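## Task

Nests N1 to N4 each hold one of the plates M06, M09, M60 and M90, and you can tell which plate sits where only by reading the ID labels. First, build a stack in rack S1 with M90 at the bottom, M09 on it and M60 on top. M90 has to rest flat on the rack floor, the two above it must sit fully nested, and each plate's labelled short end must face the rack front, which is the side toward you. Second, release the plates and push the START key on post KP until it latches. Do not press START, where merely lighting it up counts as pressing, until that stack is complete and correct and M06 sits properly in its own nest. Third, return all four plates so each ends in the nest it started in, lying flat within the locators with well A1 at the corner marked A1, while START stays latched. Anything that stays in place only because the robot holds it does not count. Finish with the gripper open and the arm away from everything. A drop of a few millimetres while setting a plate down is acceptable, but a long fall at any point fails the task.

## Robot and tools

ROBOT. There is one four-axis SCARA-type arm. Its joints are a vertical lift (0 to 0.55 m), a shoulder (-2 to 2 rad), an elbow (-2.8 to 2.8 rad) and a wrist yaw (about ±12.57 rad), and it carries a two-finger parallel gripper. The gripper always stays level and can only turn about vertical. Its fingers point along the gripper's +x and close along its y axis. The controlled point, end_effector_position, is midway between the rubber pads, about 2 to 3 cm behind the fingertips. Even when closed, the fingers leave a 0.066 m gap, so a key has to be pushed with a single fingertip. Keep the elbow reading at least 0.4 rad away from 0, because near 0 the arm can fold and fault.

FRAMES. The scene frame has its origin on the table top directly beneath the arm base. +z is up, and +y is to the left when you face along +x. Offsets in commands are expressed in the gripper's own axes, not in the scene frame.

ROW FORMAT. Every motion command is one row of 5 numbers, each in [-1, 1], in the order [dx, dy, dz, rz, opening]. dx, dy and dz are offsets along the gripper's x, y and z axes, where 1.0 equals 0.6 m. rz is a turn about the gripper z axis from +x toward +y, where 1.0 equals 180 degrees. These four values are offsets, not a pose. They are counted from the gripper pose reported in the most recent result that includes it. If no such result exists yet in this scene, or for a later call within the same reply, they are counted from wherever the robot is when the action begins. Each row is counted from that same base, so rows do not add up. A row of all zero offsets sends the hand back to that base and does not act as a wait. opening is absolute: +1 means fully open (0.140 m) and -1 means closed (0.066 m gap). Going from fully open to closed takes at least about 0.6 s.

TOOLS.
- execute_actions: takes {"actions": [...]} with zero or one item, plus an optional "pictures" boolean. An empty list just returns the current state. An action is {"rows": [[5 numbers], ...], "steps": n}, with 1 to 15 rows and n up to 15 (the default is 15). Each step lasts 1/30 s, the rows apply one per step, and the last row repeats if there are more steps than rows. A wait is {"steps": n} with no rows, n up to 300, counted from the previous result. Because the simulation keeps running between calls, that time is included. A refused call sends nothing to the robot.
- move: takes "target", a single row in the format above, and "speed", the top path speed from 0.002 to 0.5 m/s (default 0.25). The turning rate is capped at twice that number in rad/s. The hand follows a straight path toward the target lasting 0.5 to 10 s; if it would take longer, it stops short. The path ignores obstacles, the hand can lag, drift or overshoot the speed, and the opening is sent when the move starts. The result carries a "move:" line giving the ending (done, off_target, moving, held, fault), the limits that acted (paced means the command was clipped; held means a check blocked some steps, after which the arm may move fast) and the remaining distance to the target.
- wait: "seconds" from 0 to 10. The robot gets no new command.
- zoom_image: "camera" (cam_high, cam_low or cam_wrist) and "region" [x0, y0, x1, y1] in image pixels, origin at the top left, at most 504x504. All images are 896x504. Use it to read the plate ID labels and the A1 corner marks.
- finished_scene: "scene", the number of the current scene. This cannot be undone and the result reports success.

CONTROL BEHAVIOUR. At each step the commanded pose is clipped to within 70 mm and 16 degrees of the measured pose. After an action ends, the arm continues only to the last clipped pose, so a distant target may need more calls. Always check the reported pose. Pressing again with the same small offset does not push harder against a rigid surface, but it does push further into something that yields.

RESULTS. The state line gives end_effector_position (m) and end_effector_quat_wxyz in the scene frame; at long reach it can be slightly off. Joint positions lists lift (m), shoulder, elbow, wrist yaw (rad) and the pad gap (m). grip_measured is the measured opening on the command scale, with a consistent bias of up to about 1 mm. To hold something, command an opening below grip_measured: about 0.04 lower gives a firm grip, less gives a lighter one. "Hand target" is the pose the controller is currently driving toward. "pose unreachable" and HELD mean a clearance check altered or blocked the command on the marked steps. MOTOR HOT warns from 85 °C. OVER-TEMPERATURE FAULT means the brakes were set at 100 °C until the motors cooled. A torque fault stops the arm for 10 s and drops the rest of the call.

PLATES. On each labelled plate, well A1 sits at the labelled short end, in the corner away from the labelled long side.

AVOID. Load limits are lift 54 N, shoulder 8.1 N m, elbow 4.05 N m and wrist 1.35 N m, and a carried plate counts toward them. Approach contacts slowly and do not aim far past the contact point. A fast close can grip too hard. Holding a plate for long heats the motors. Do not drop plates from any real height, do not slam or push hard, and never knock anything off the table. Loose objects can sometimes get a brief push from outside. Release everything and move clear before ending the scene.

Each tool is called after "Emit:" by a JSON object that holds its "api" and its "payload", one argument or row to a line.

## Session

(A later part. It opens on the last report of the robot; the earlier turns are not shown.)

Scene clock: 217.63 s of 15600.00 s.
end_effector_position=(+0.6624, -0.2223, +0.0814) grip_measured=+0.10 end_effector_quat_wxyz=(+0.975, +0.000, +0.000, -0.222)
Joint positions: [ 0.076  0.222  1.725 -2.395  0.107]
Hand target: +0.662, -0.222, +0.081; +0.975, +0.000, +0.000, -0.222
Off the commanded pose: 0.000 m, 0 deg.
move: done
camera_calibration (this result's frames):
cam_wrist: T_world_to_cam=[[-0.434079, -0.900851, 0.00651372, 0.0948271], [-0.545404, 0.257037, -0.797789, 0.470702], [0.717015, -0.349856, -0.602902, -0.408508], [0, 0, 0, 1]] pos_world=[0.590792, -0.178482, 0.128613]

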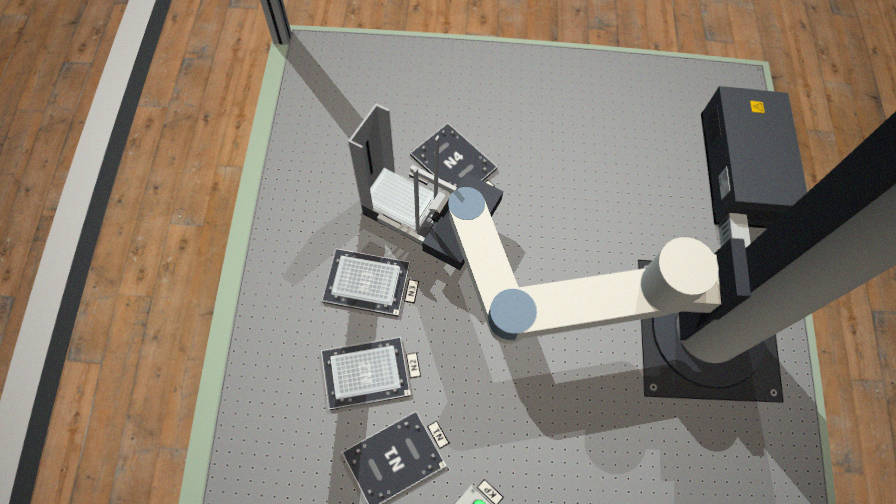

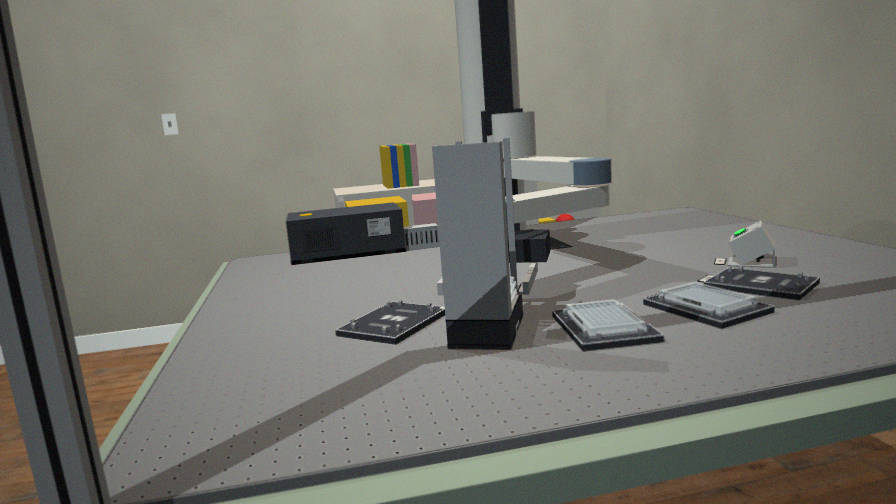

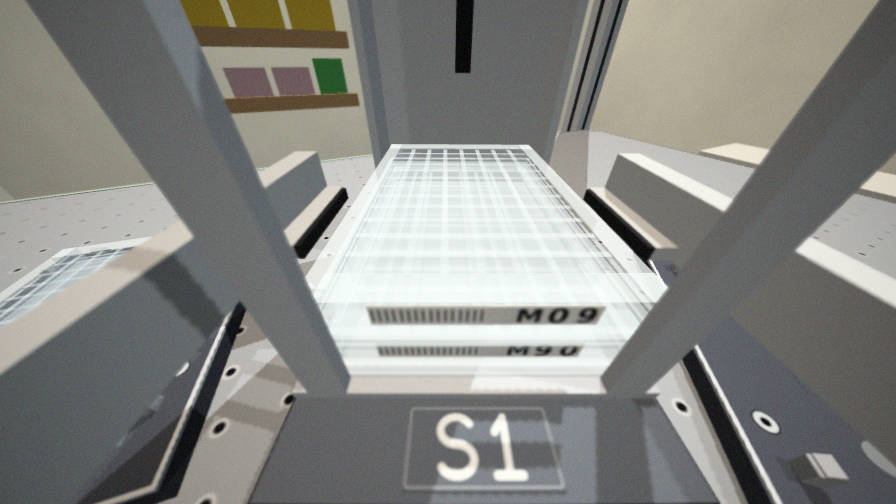

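Emit:
{"api": "move", "payload": {
  "target": [0,0.0007,-0.0006,0,0.1],
  "speed": 0.01
}}

Emit:
{"api": "move", "payload": {
  "target": [0,0,0,0,-0.6]
}}

Emit:
{"api": "move", "payload": {
  "target": [0,0,0.416,0,-0.6],
  "speed": 0.1
}}

Emit:
{"api": "move", "payload": {
  "target": [-0.067,-0.272,0,-0.0952,-0.6]
}}

Emit:
{"api": "move", "payload": {
  "target": [0,0,-0.483,0,-0.6],
  "speed": 0.2
}}

Scene clock: 223.00 s of 15600.00 s.
end_effector_position=(+0.6626, -0.2220, +0.0811) grip_measured=+0.10 end_effector_quat_wxyz=(+0.975, +0.000, +0.000, -0.222)
Joint positions: [ 0.076  0.223  1.725 -2.395  0.107]
Hand target: +0.663, -0.222, +0.081; +0.975, +0.000, +0.000, -0.222
Off the commanded pose: 0.000 m, 0 deg.
After step 90, 1.67 s passed at rest.
move: done
camera_calibration (this result's frames):
cam_wrist: T_world_to_cam=[[-0.434075, -0.900853, 0.00651372, 0.0951704], [-0.545405, 0.257034, -0.797789, 0.47046], [0.717016, -0.349853, -0.602902, -0.408684], [0, 0, 0, 1]] pos_world=[0.590935, -0.178169, 0.128311]

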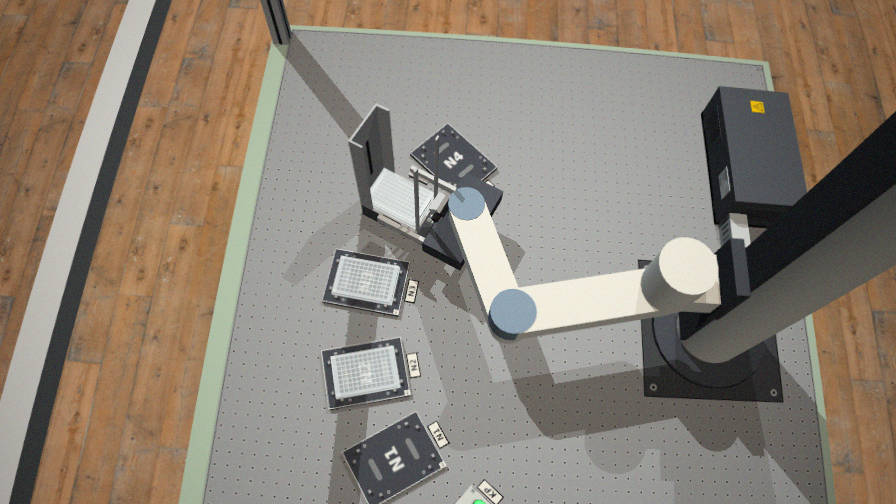

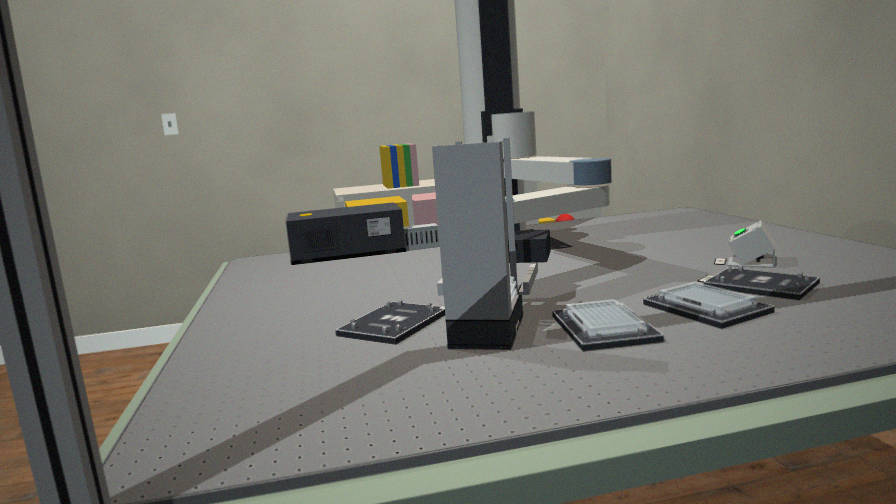

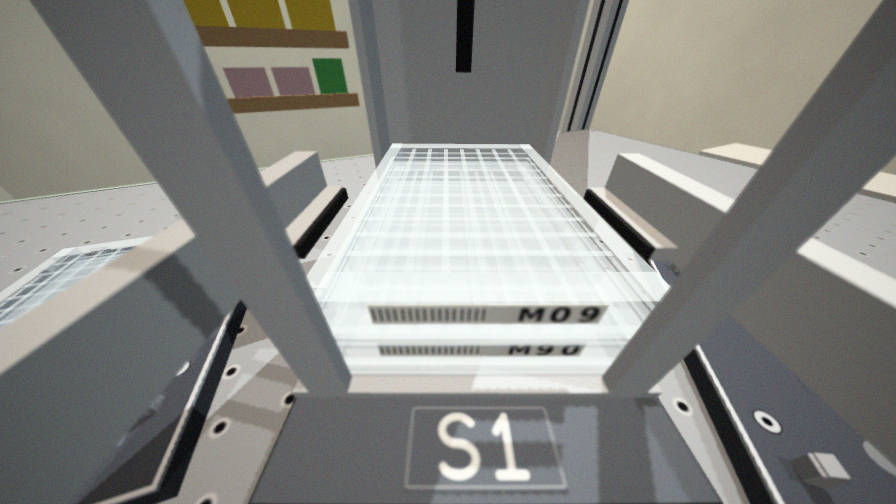

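Scene clock: 223.50 s of 15600.00 s.
end_effector_position=(+0.6626, -0.2220, +0.0811) grip_measured=-0.49 end_effector_quat_wxyz=(+0.975, +0.000, +0.000, -0.222)
Joint positions: [ 0.076  0.223  1.725 -2.395  0.085]
Hand target: +0.663, -0.222, +0.081; +0.975, +0.000, +0.000, -0.222
Off the commanded pose: 0.000 m, 0 deg.
move: done
camera_calibration (this result's frames):
cam_wrist: T_world_to_cam=[[-0.434072, -0.900855, 0.00651372, 0.0951634], [-0.545406, 0.257032, -0.797789, 0.47046], [0.717018, -0.34985, -0.602902, -0.408684], [0, 0, 0, 1]] pos_world=[0.590934, -0.178173, 0.128311]

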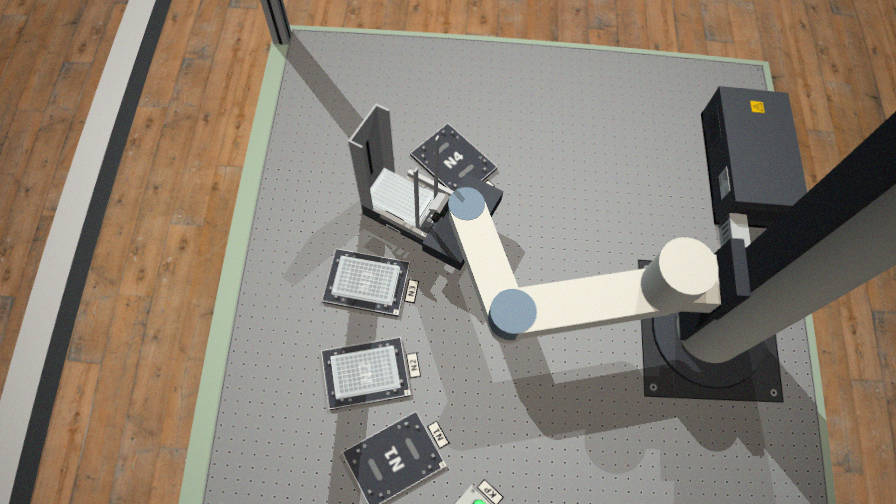

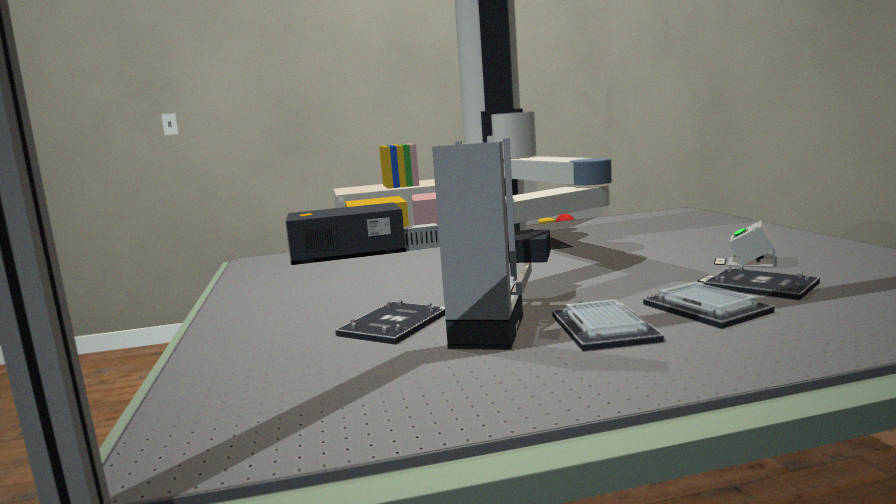

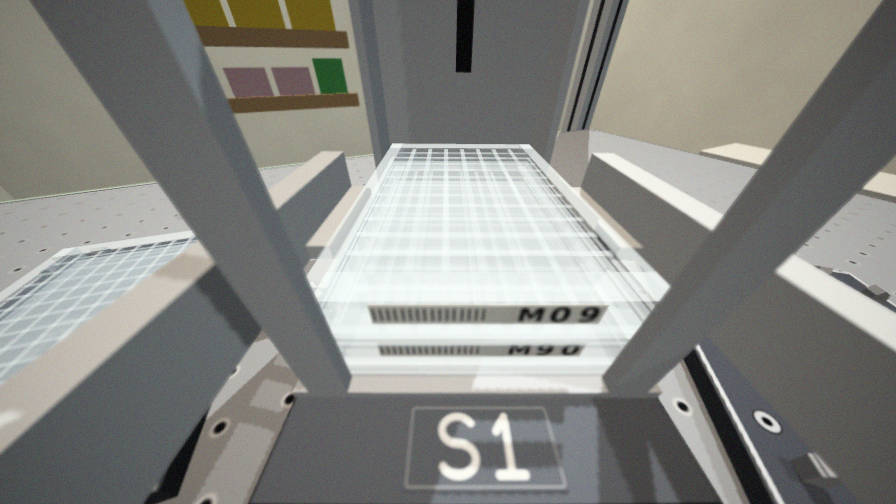

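Scene clock: 226.30 s of 15600.00 s.
end_effector_position=(+0.6626, -0.2220, +0.3308) grip_measured=-0.49 end_effector_quat_wxyz=(+0.975, +0.000, +0.000, -0.222)
Joint positions: [ 0.326  0.223  1.725 -2.395  0.085]
Hand target: +0.663, -0.222, +0.331; +0.975, +0.000, +0.000, -0.222
Off the commanded pose: 0.000 m, 0 deg.
move: done
camera_calibration (this result's frames):
cam_wrist: T_world_to_cam=[[-0.434032, -0.900874, 0.00651372, 0.0935209], [-0.545417, 0.257008, -0.797789, 0.669634], [0.717033, -0.349818, -0.602902, -0.258178], [0, 0, 0, 1]] pos_world=[0.590943, -0.178166, 0.377961]

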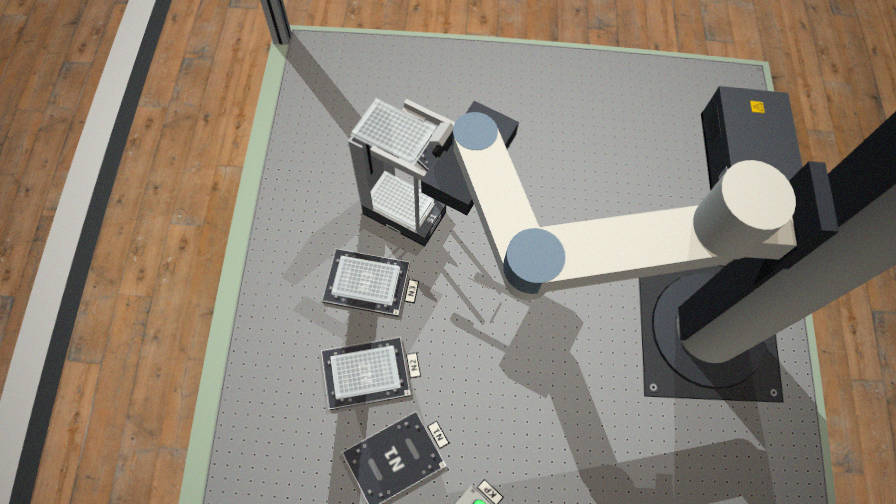

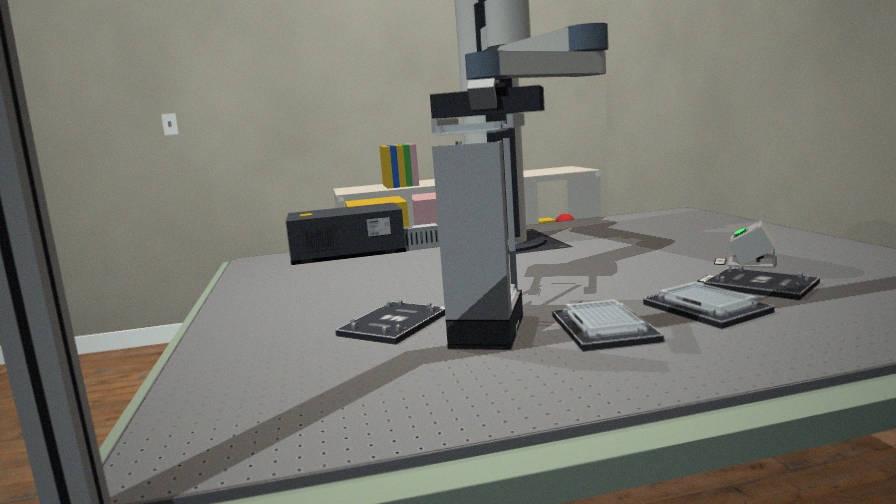

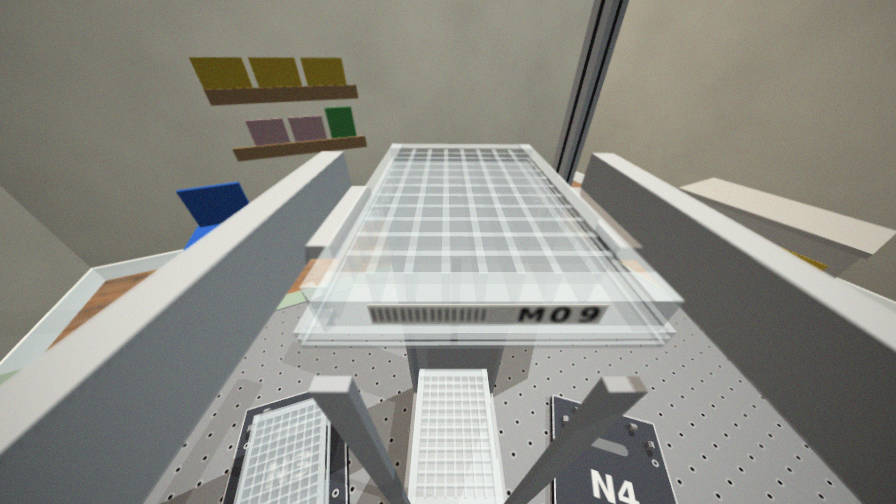

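Scene clock: 227.37 s of 15600.00 s.
end_effector_position=(+0.5556, -0.3518, +0.3308) grip_measured=-0.49 end_effector_quat_wxyz=(+0.931, +0.000, +0.000, -0.365)
Joint positions: [ 0.326 -0.06   1.624 -2.311  0.085]
Hand target: +0.556, -0.352, +0.331; +0.931, +0.000, +0.000, -0.365
Off the commanded pose: 0.000 m, 0 deg.
move: done
camera_calibration (this result's frames):
cam_wrist: T_world_to_cam=[[-0.680536, -0.732685, 0.00651372, 0.126227], [-0.445293, 0.406507, -0.797789, 0.641606], [0.58188, -0.545825, -0.602902, -0.220737], [0, 0, 0, 1]] pos_world=[0.500047, -0.288816, 0.377961]

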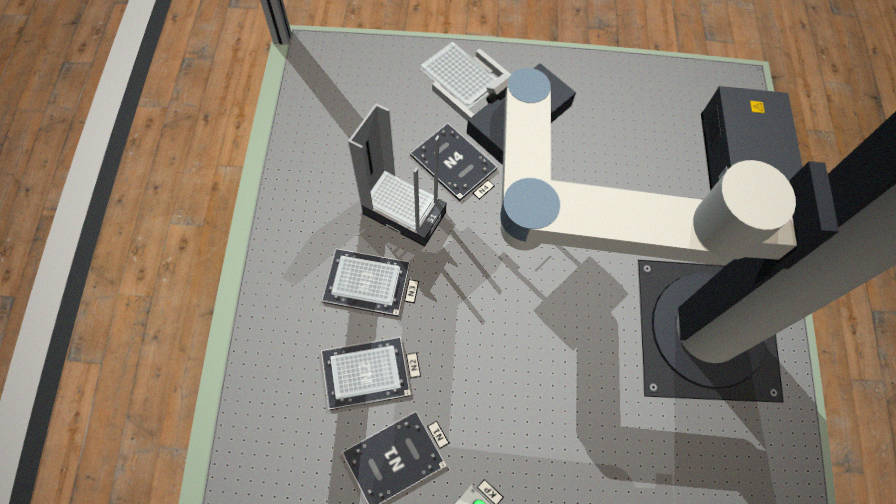

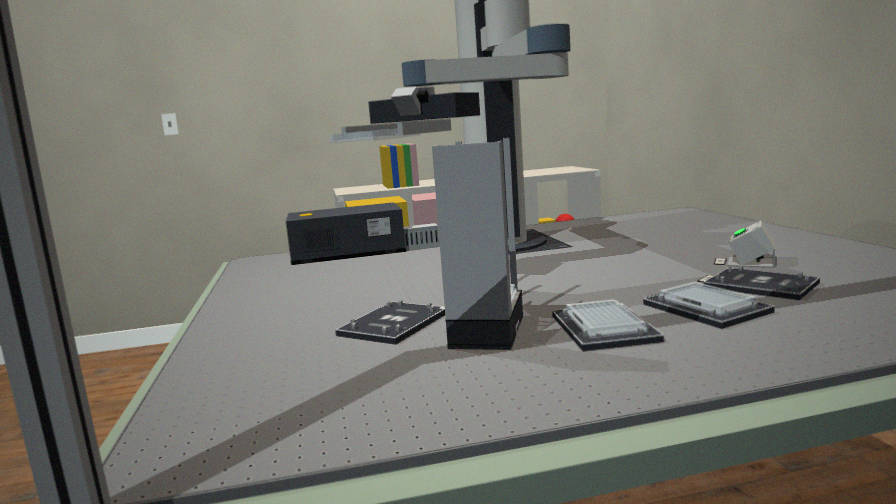

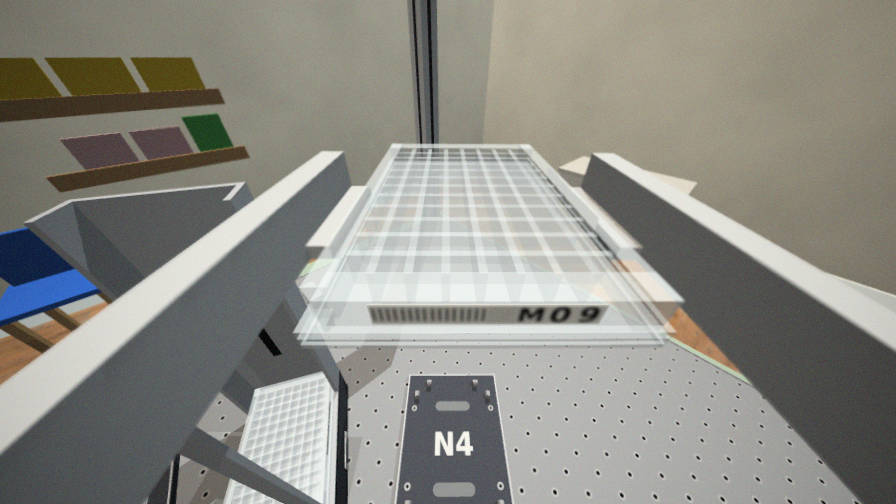

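Scene clock: 229.20 s of 15600.00 s.
end_effector_position=(+0.5555, -0.3518, +0.0409) grip_measured=-0.49 end_effector_quat_wxyz=(+0.931, +0.000, +0.000, -0.365)
Joint positions: [ 0.036 -0.06   1.624 -2.312  0.085]
Hand target: +0.556, -0.352, +0.041; +0.931, +0.000, +0.000, -0.365
Off the commanded pose: 0.000 m, 0 deg.
move: done
camera_calibration (this result's frames):
cam_wrist: T_world_to_cam=[[-0.680558, -0.732665, 0.00651372, 0.128128], [-0.445281, 0.40652, -0.797789, 0.410342], [0.581864, -0.545842, -0.602902, -0.395495], [0, 0, 0, 1]] pos_world=[0.50004, -0.288815, 0.0880869]

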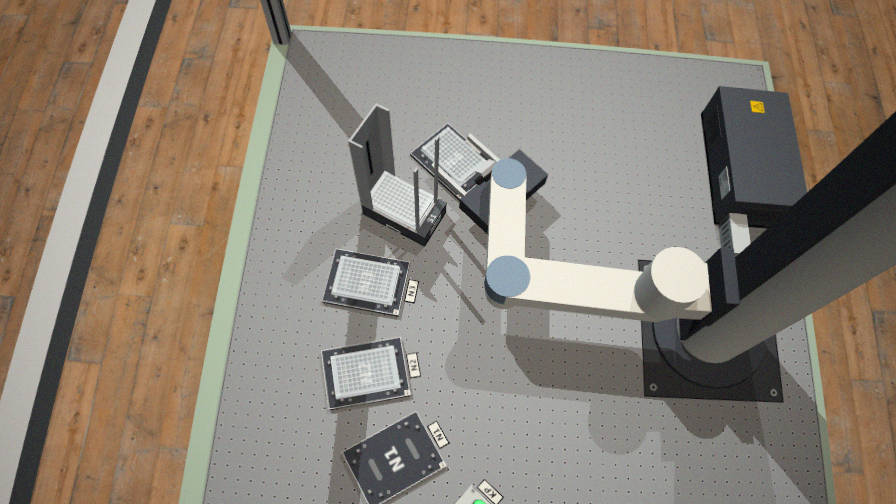

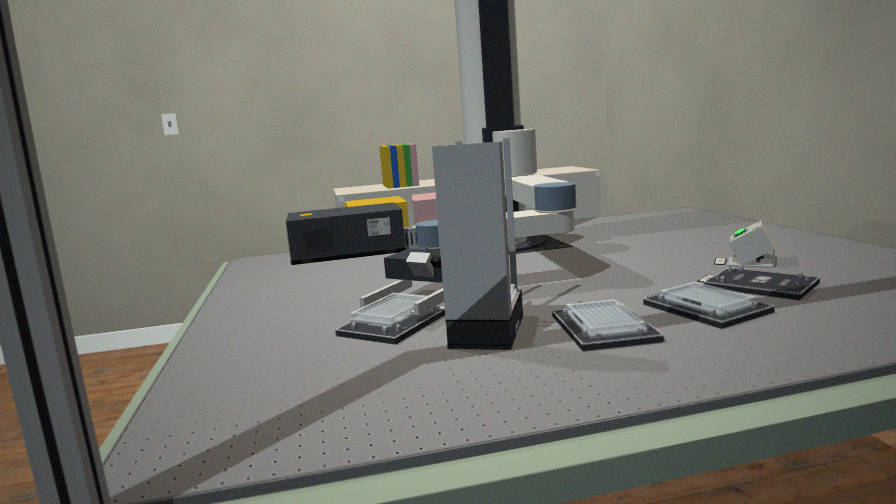

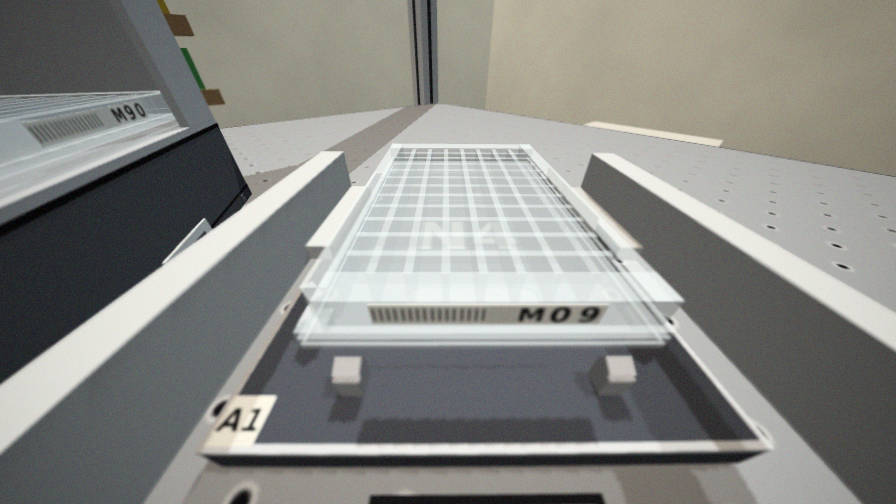

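Emit:
{"api": "move", "payload": {
  "target": [0,0.0006,0,-0.002,-0.6],
  "speed": 0.01
}}

Emit:
{"api": "move", "payload": {
  "target": [0,0,-0.0157,0,-0.6],
  "speed": 0.008
}}

Scene clock: 233.53 s of 15600.00 s.
end_effector_position=(+0.5557, -0.3516, +0.0409) grip_measured=-0.49 end_effector_quat_wxyz=(+0.930, +0.000, +0.000, -0.368)
Joint positions: [ 0.036 -0.056  1.624 -2.321  0.085]
Hand target: +0.556, -0.352, +0.041; +0.930, +0.000, +0.000, -0.368
Off the commanded pose: 0.000 m, 0 deg.
After step 90, 0.63 s passed at rest.
move: done
camera_calibration (this result's frames):
cam_wrist: T_world_to_cam=[[-0.68512, -0.728401, 0.00651372, 0.132466], [-0.442733, 0.409292, -0.797789, 0.4099], [0.578444, -0.549465, -0.602902, -0.394862], [0, 0, 0, 1]] pos_world=[0.500638, -0.288243, 0.0880873]

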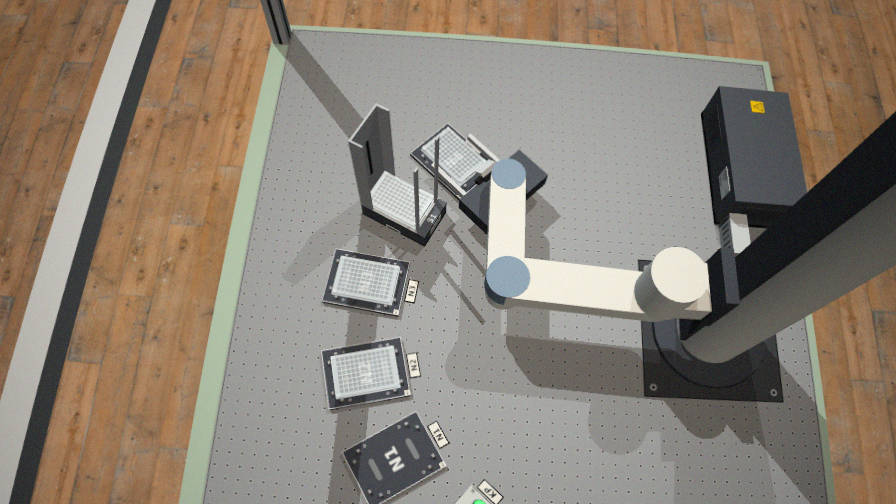

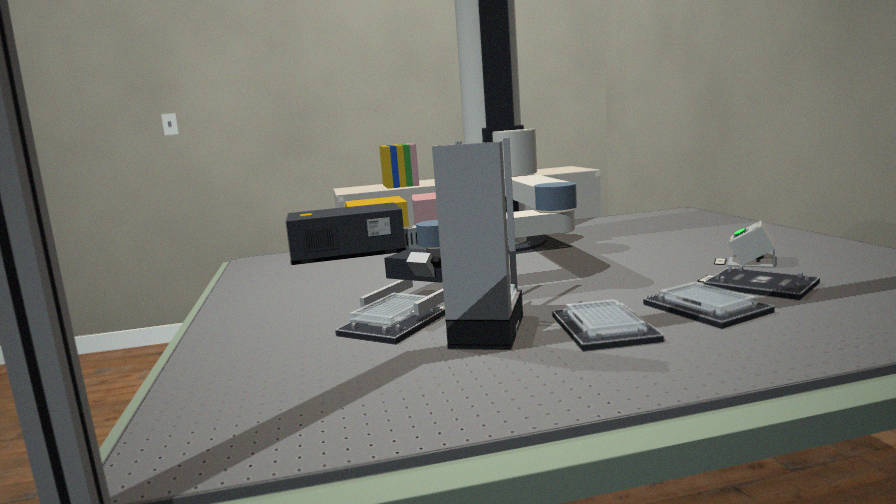

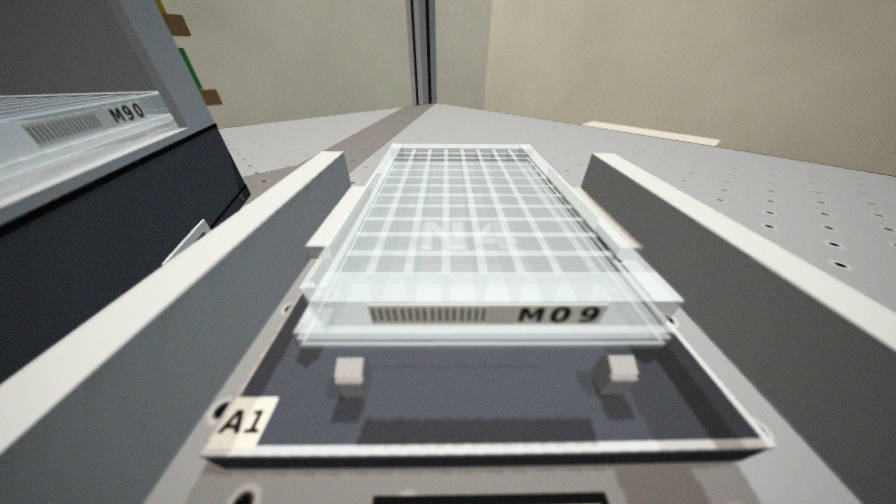

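Scene clock: 234.93 s of 15600.00 s.
end_effector_position=(+0.5558, -0.3516, +0.0315) grip_measured=-0.49 end_effector_quat_wxyz=(+0.930, +0.000, +0.000, -0.368)
Joint positions: [ 0.026 -0.056  1.624 -2.321  0.085]
Hand target: +0.556, -0.352, +0.031; +0.930, +0.000, +0.000, -0.368
Off the commanded pose: 0.000 m, 0 deg.
move: done
camera_calibration (this result's frames):
cam_wrist: T_world_to_cam=[[-0.68509, -0.728429, 0.00651372, 0.132504], [-0.44275, 0.409274, -0.797789, 0.402398], [0.578466, -0.549441, -0.602902, -0.400538], [0, 0, 0, 1]] pos_world=[0.500637, -0.288243, 0.0786807]

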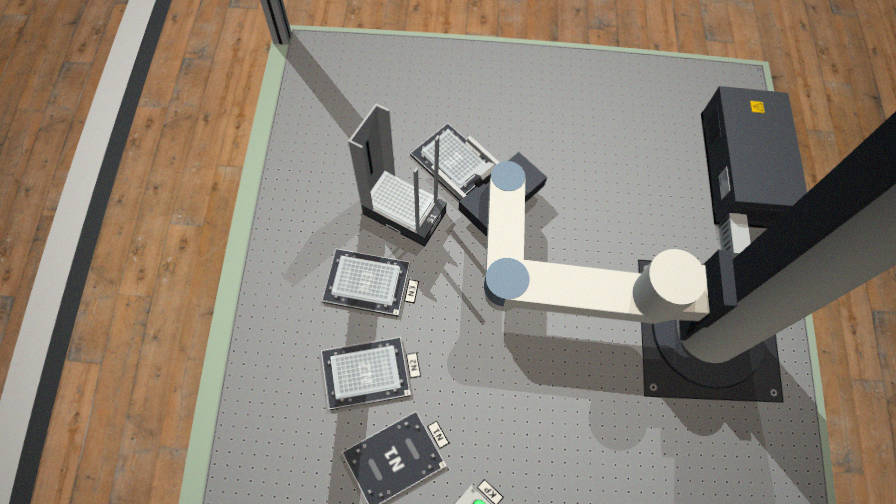

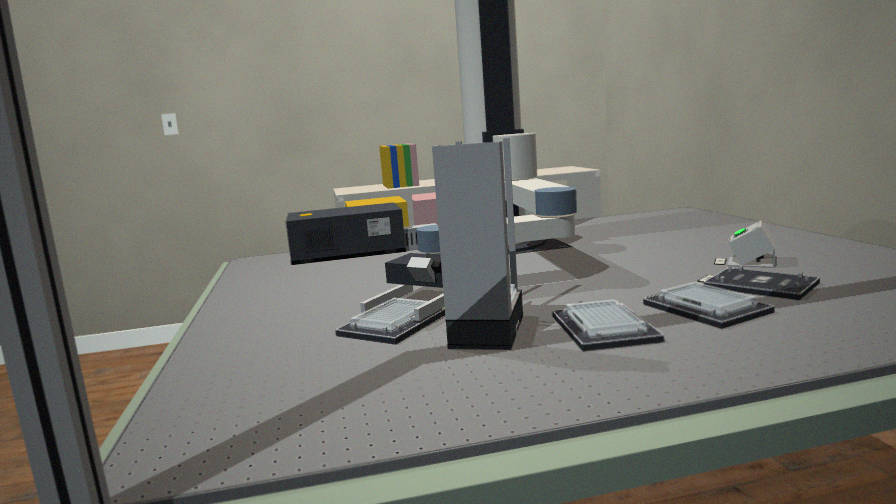

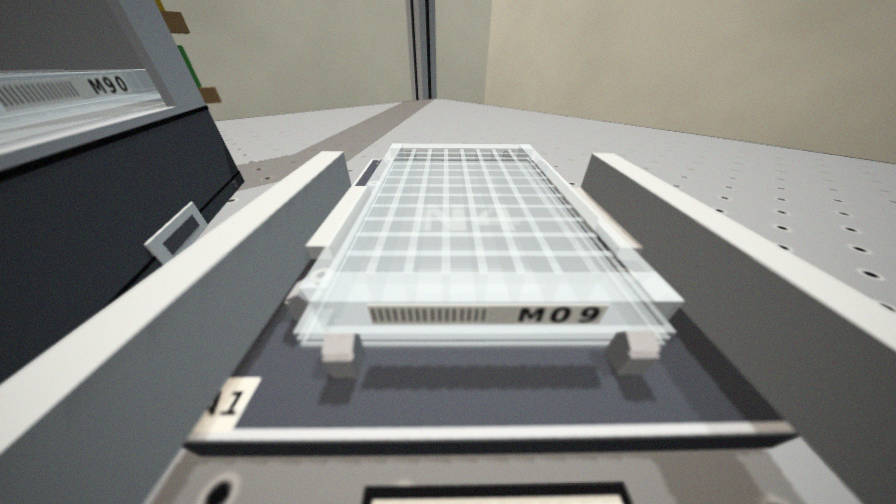

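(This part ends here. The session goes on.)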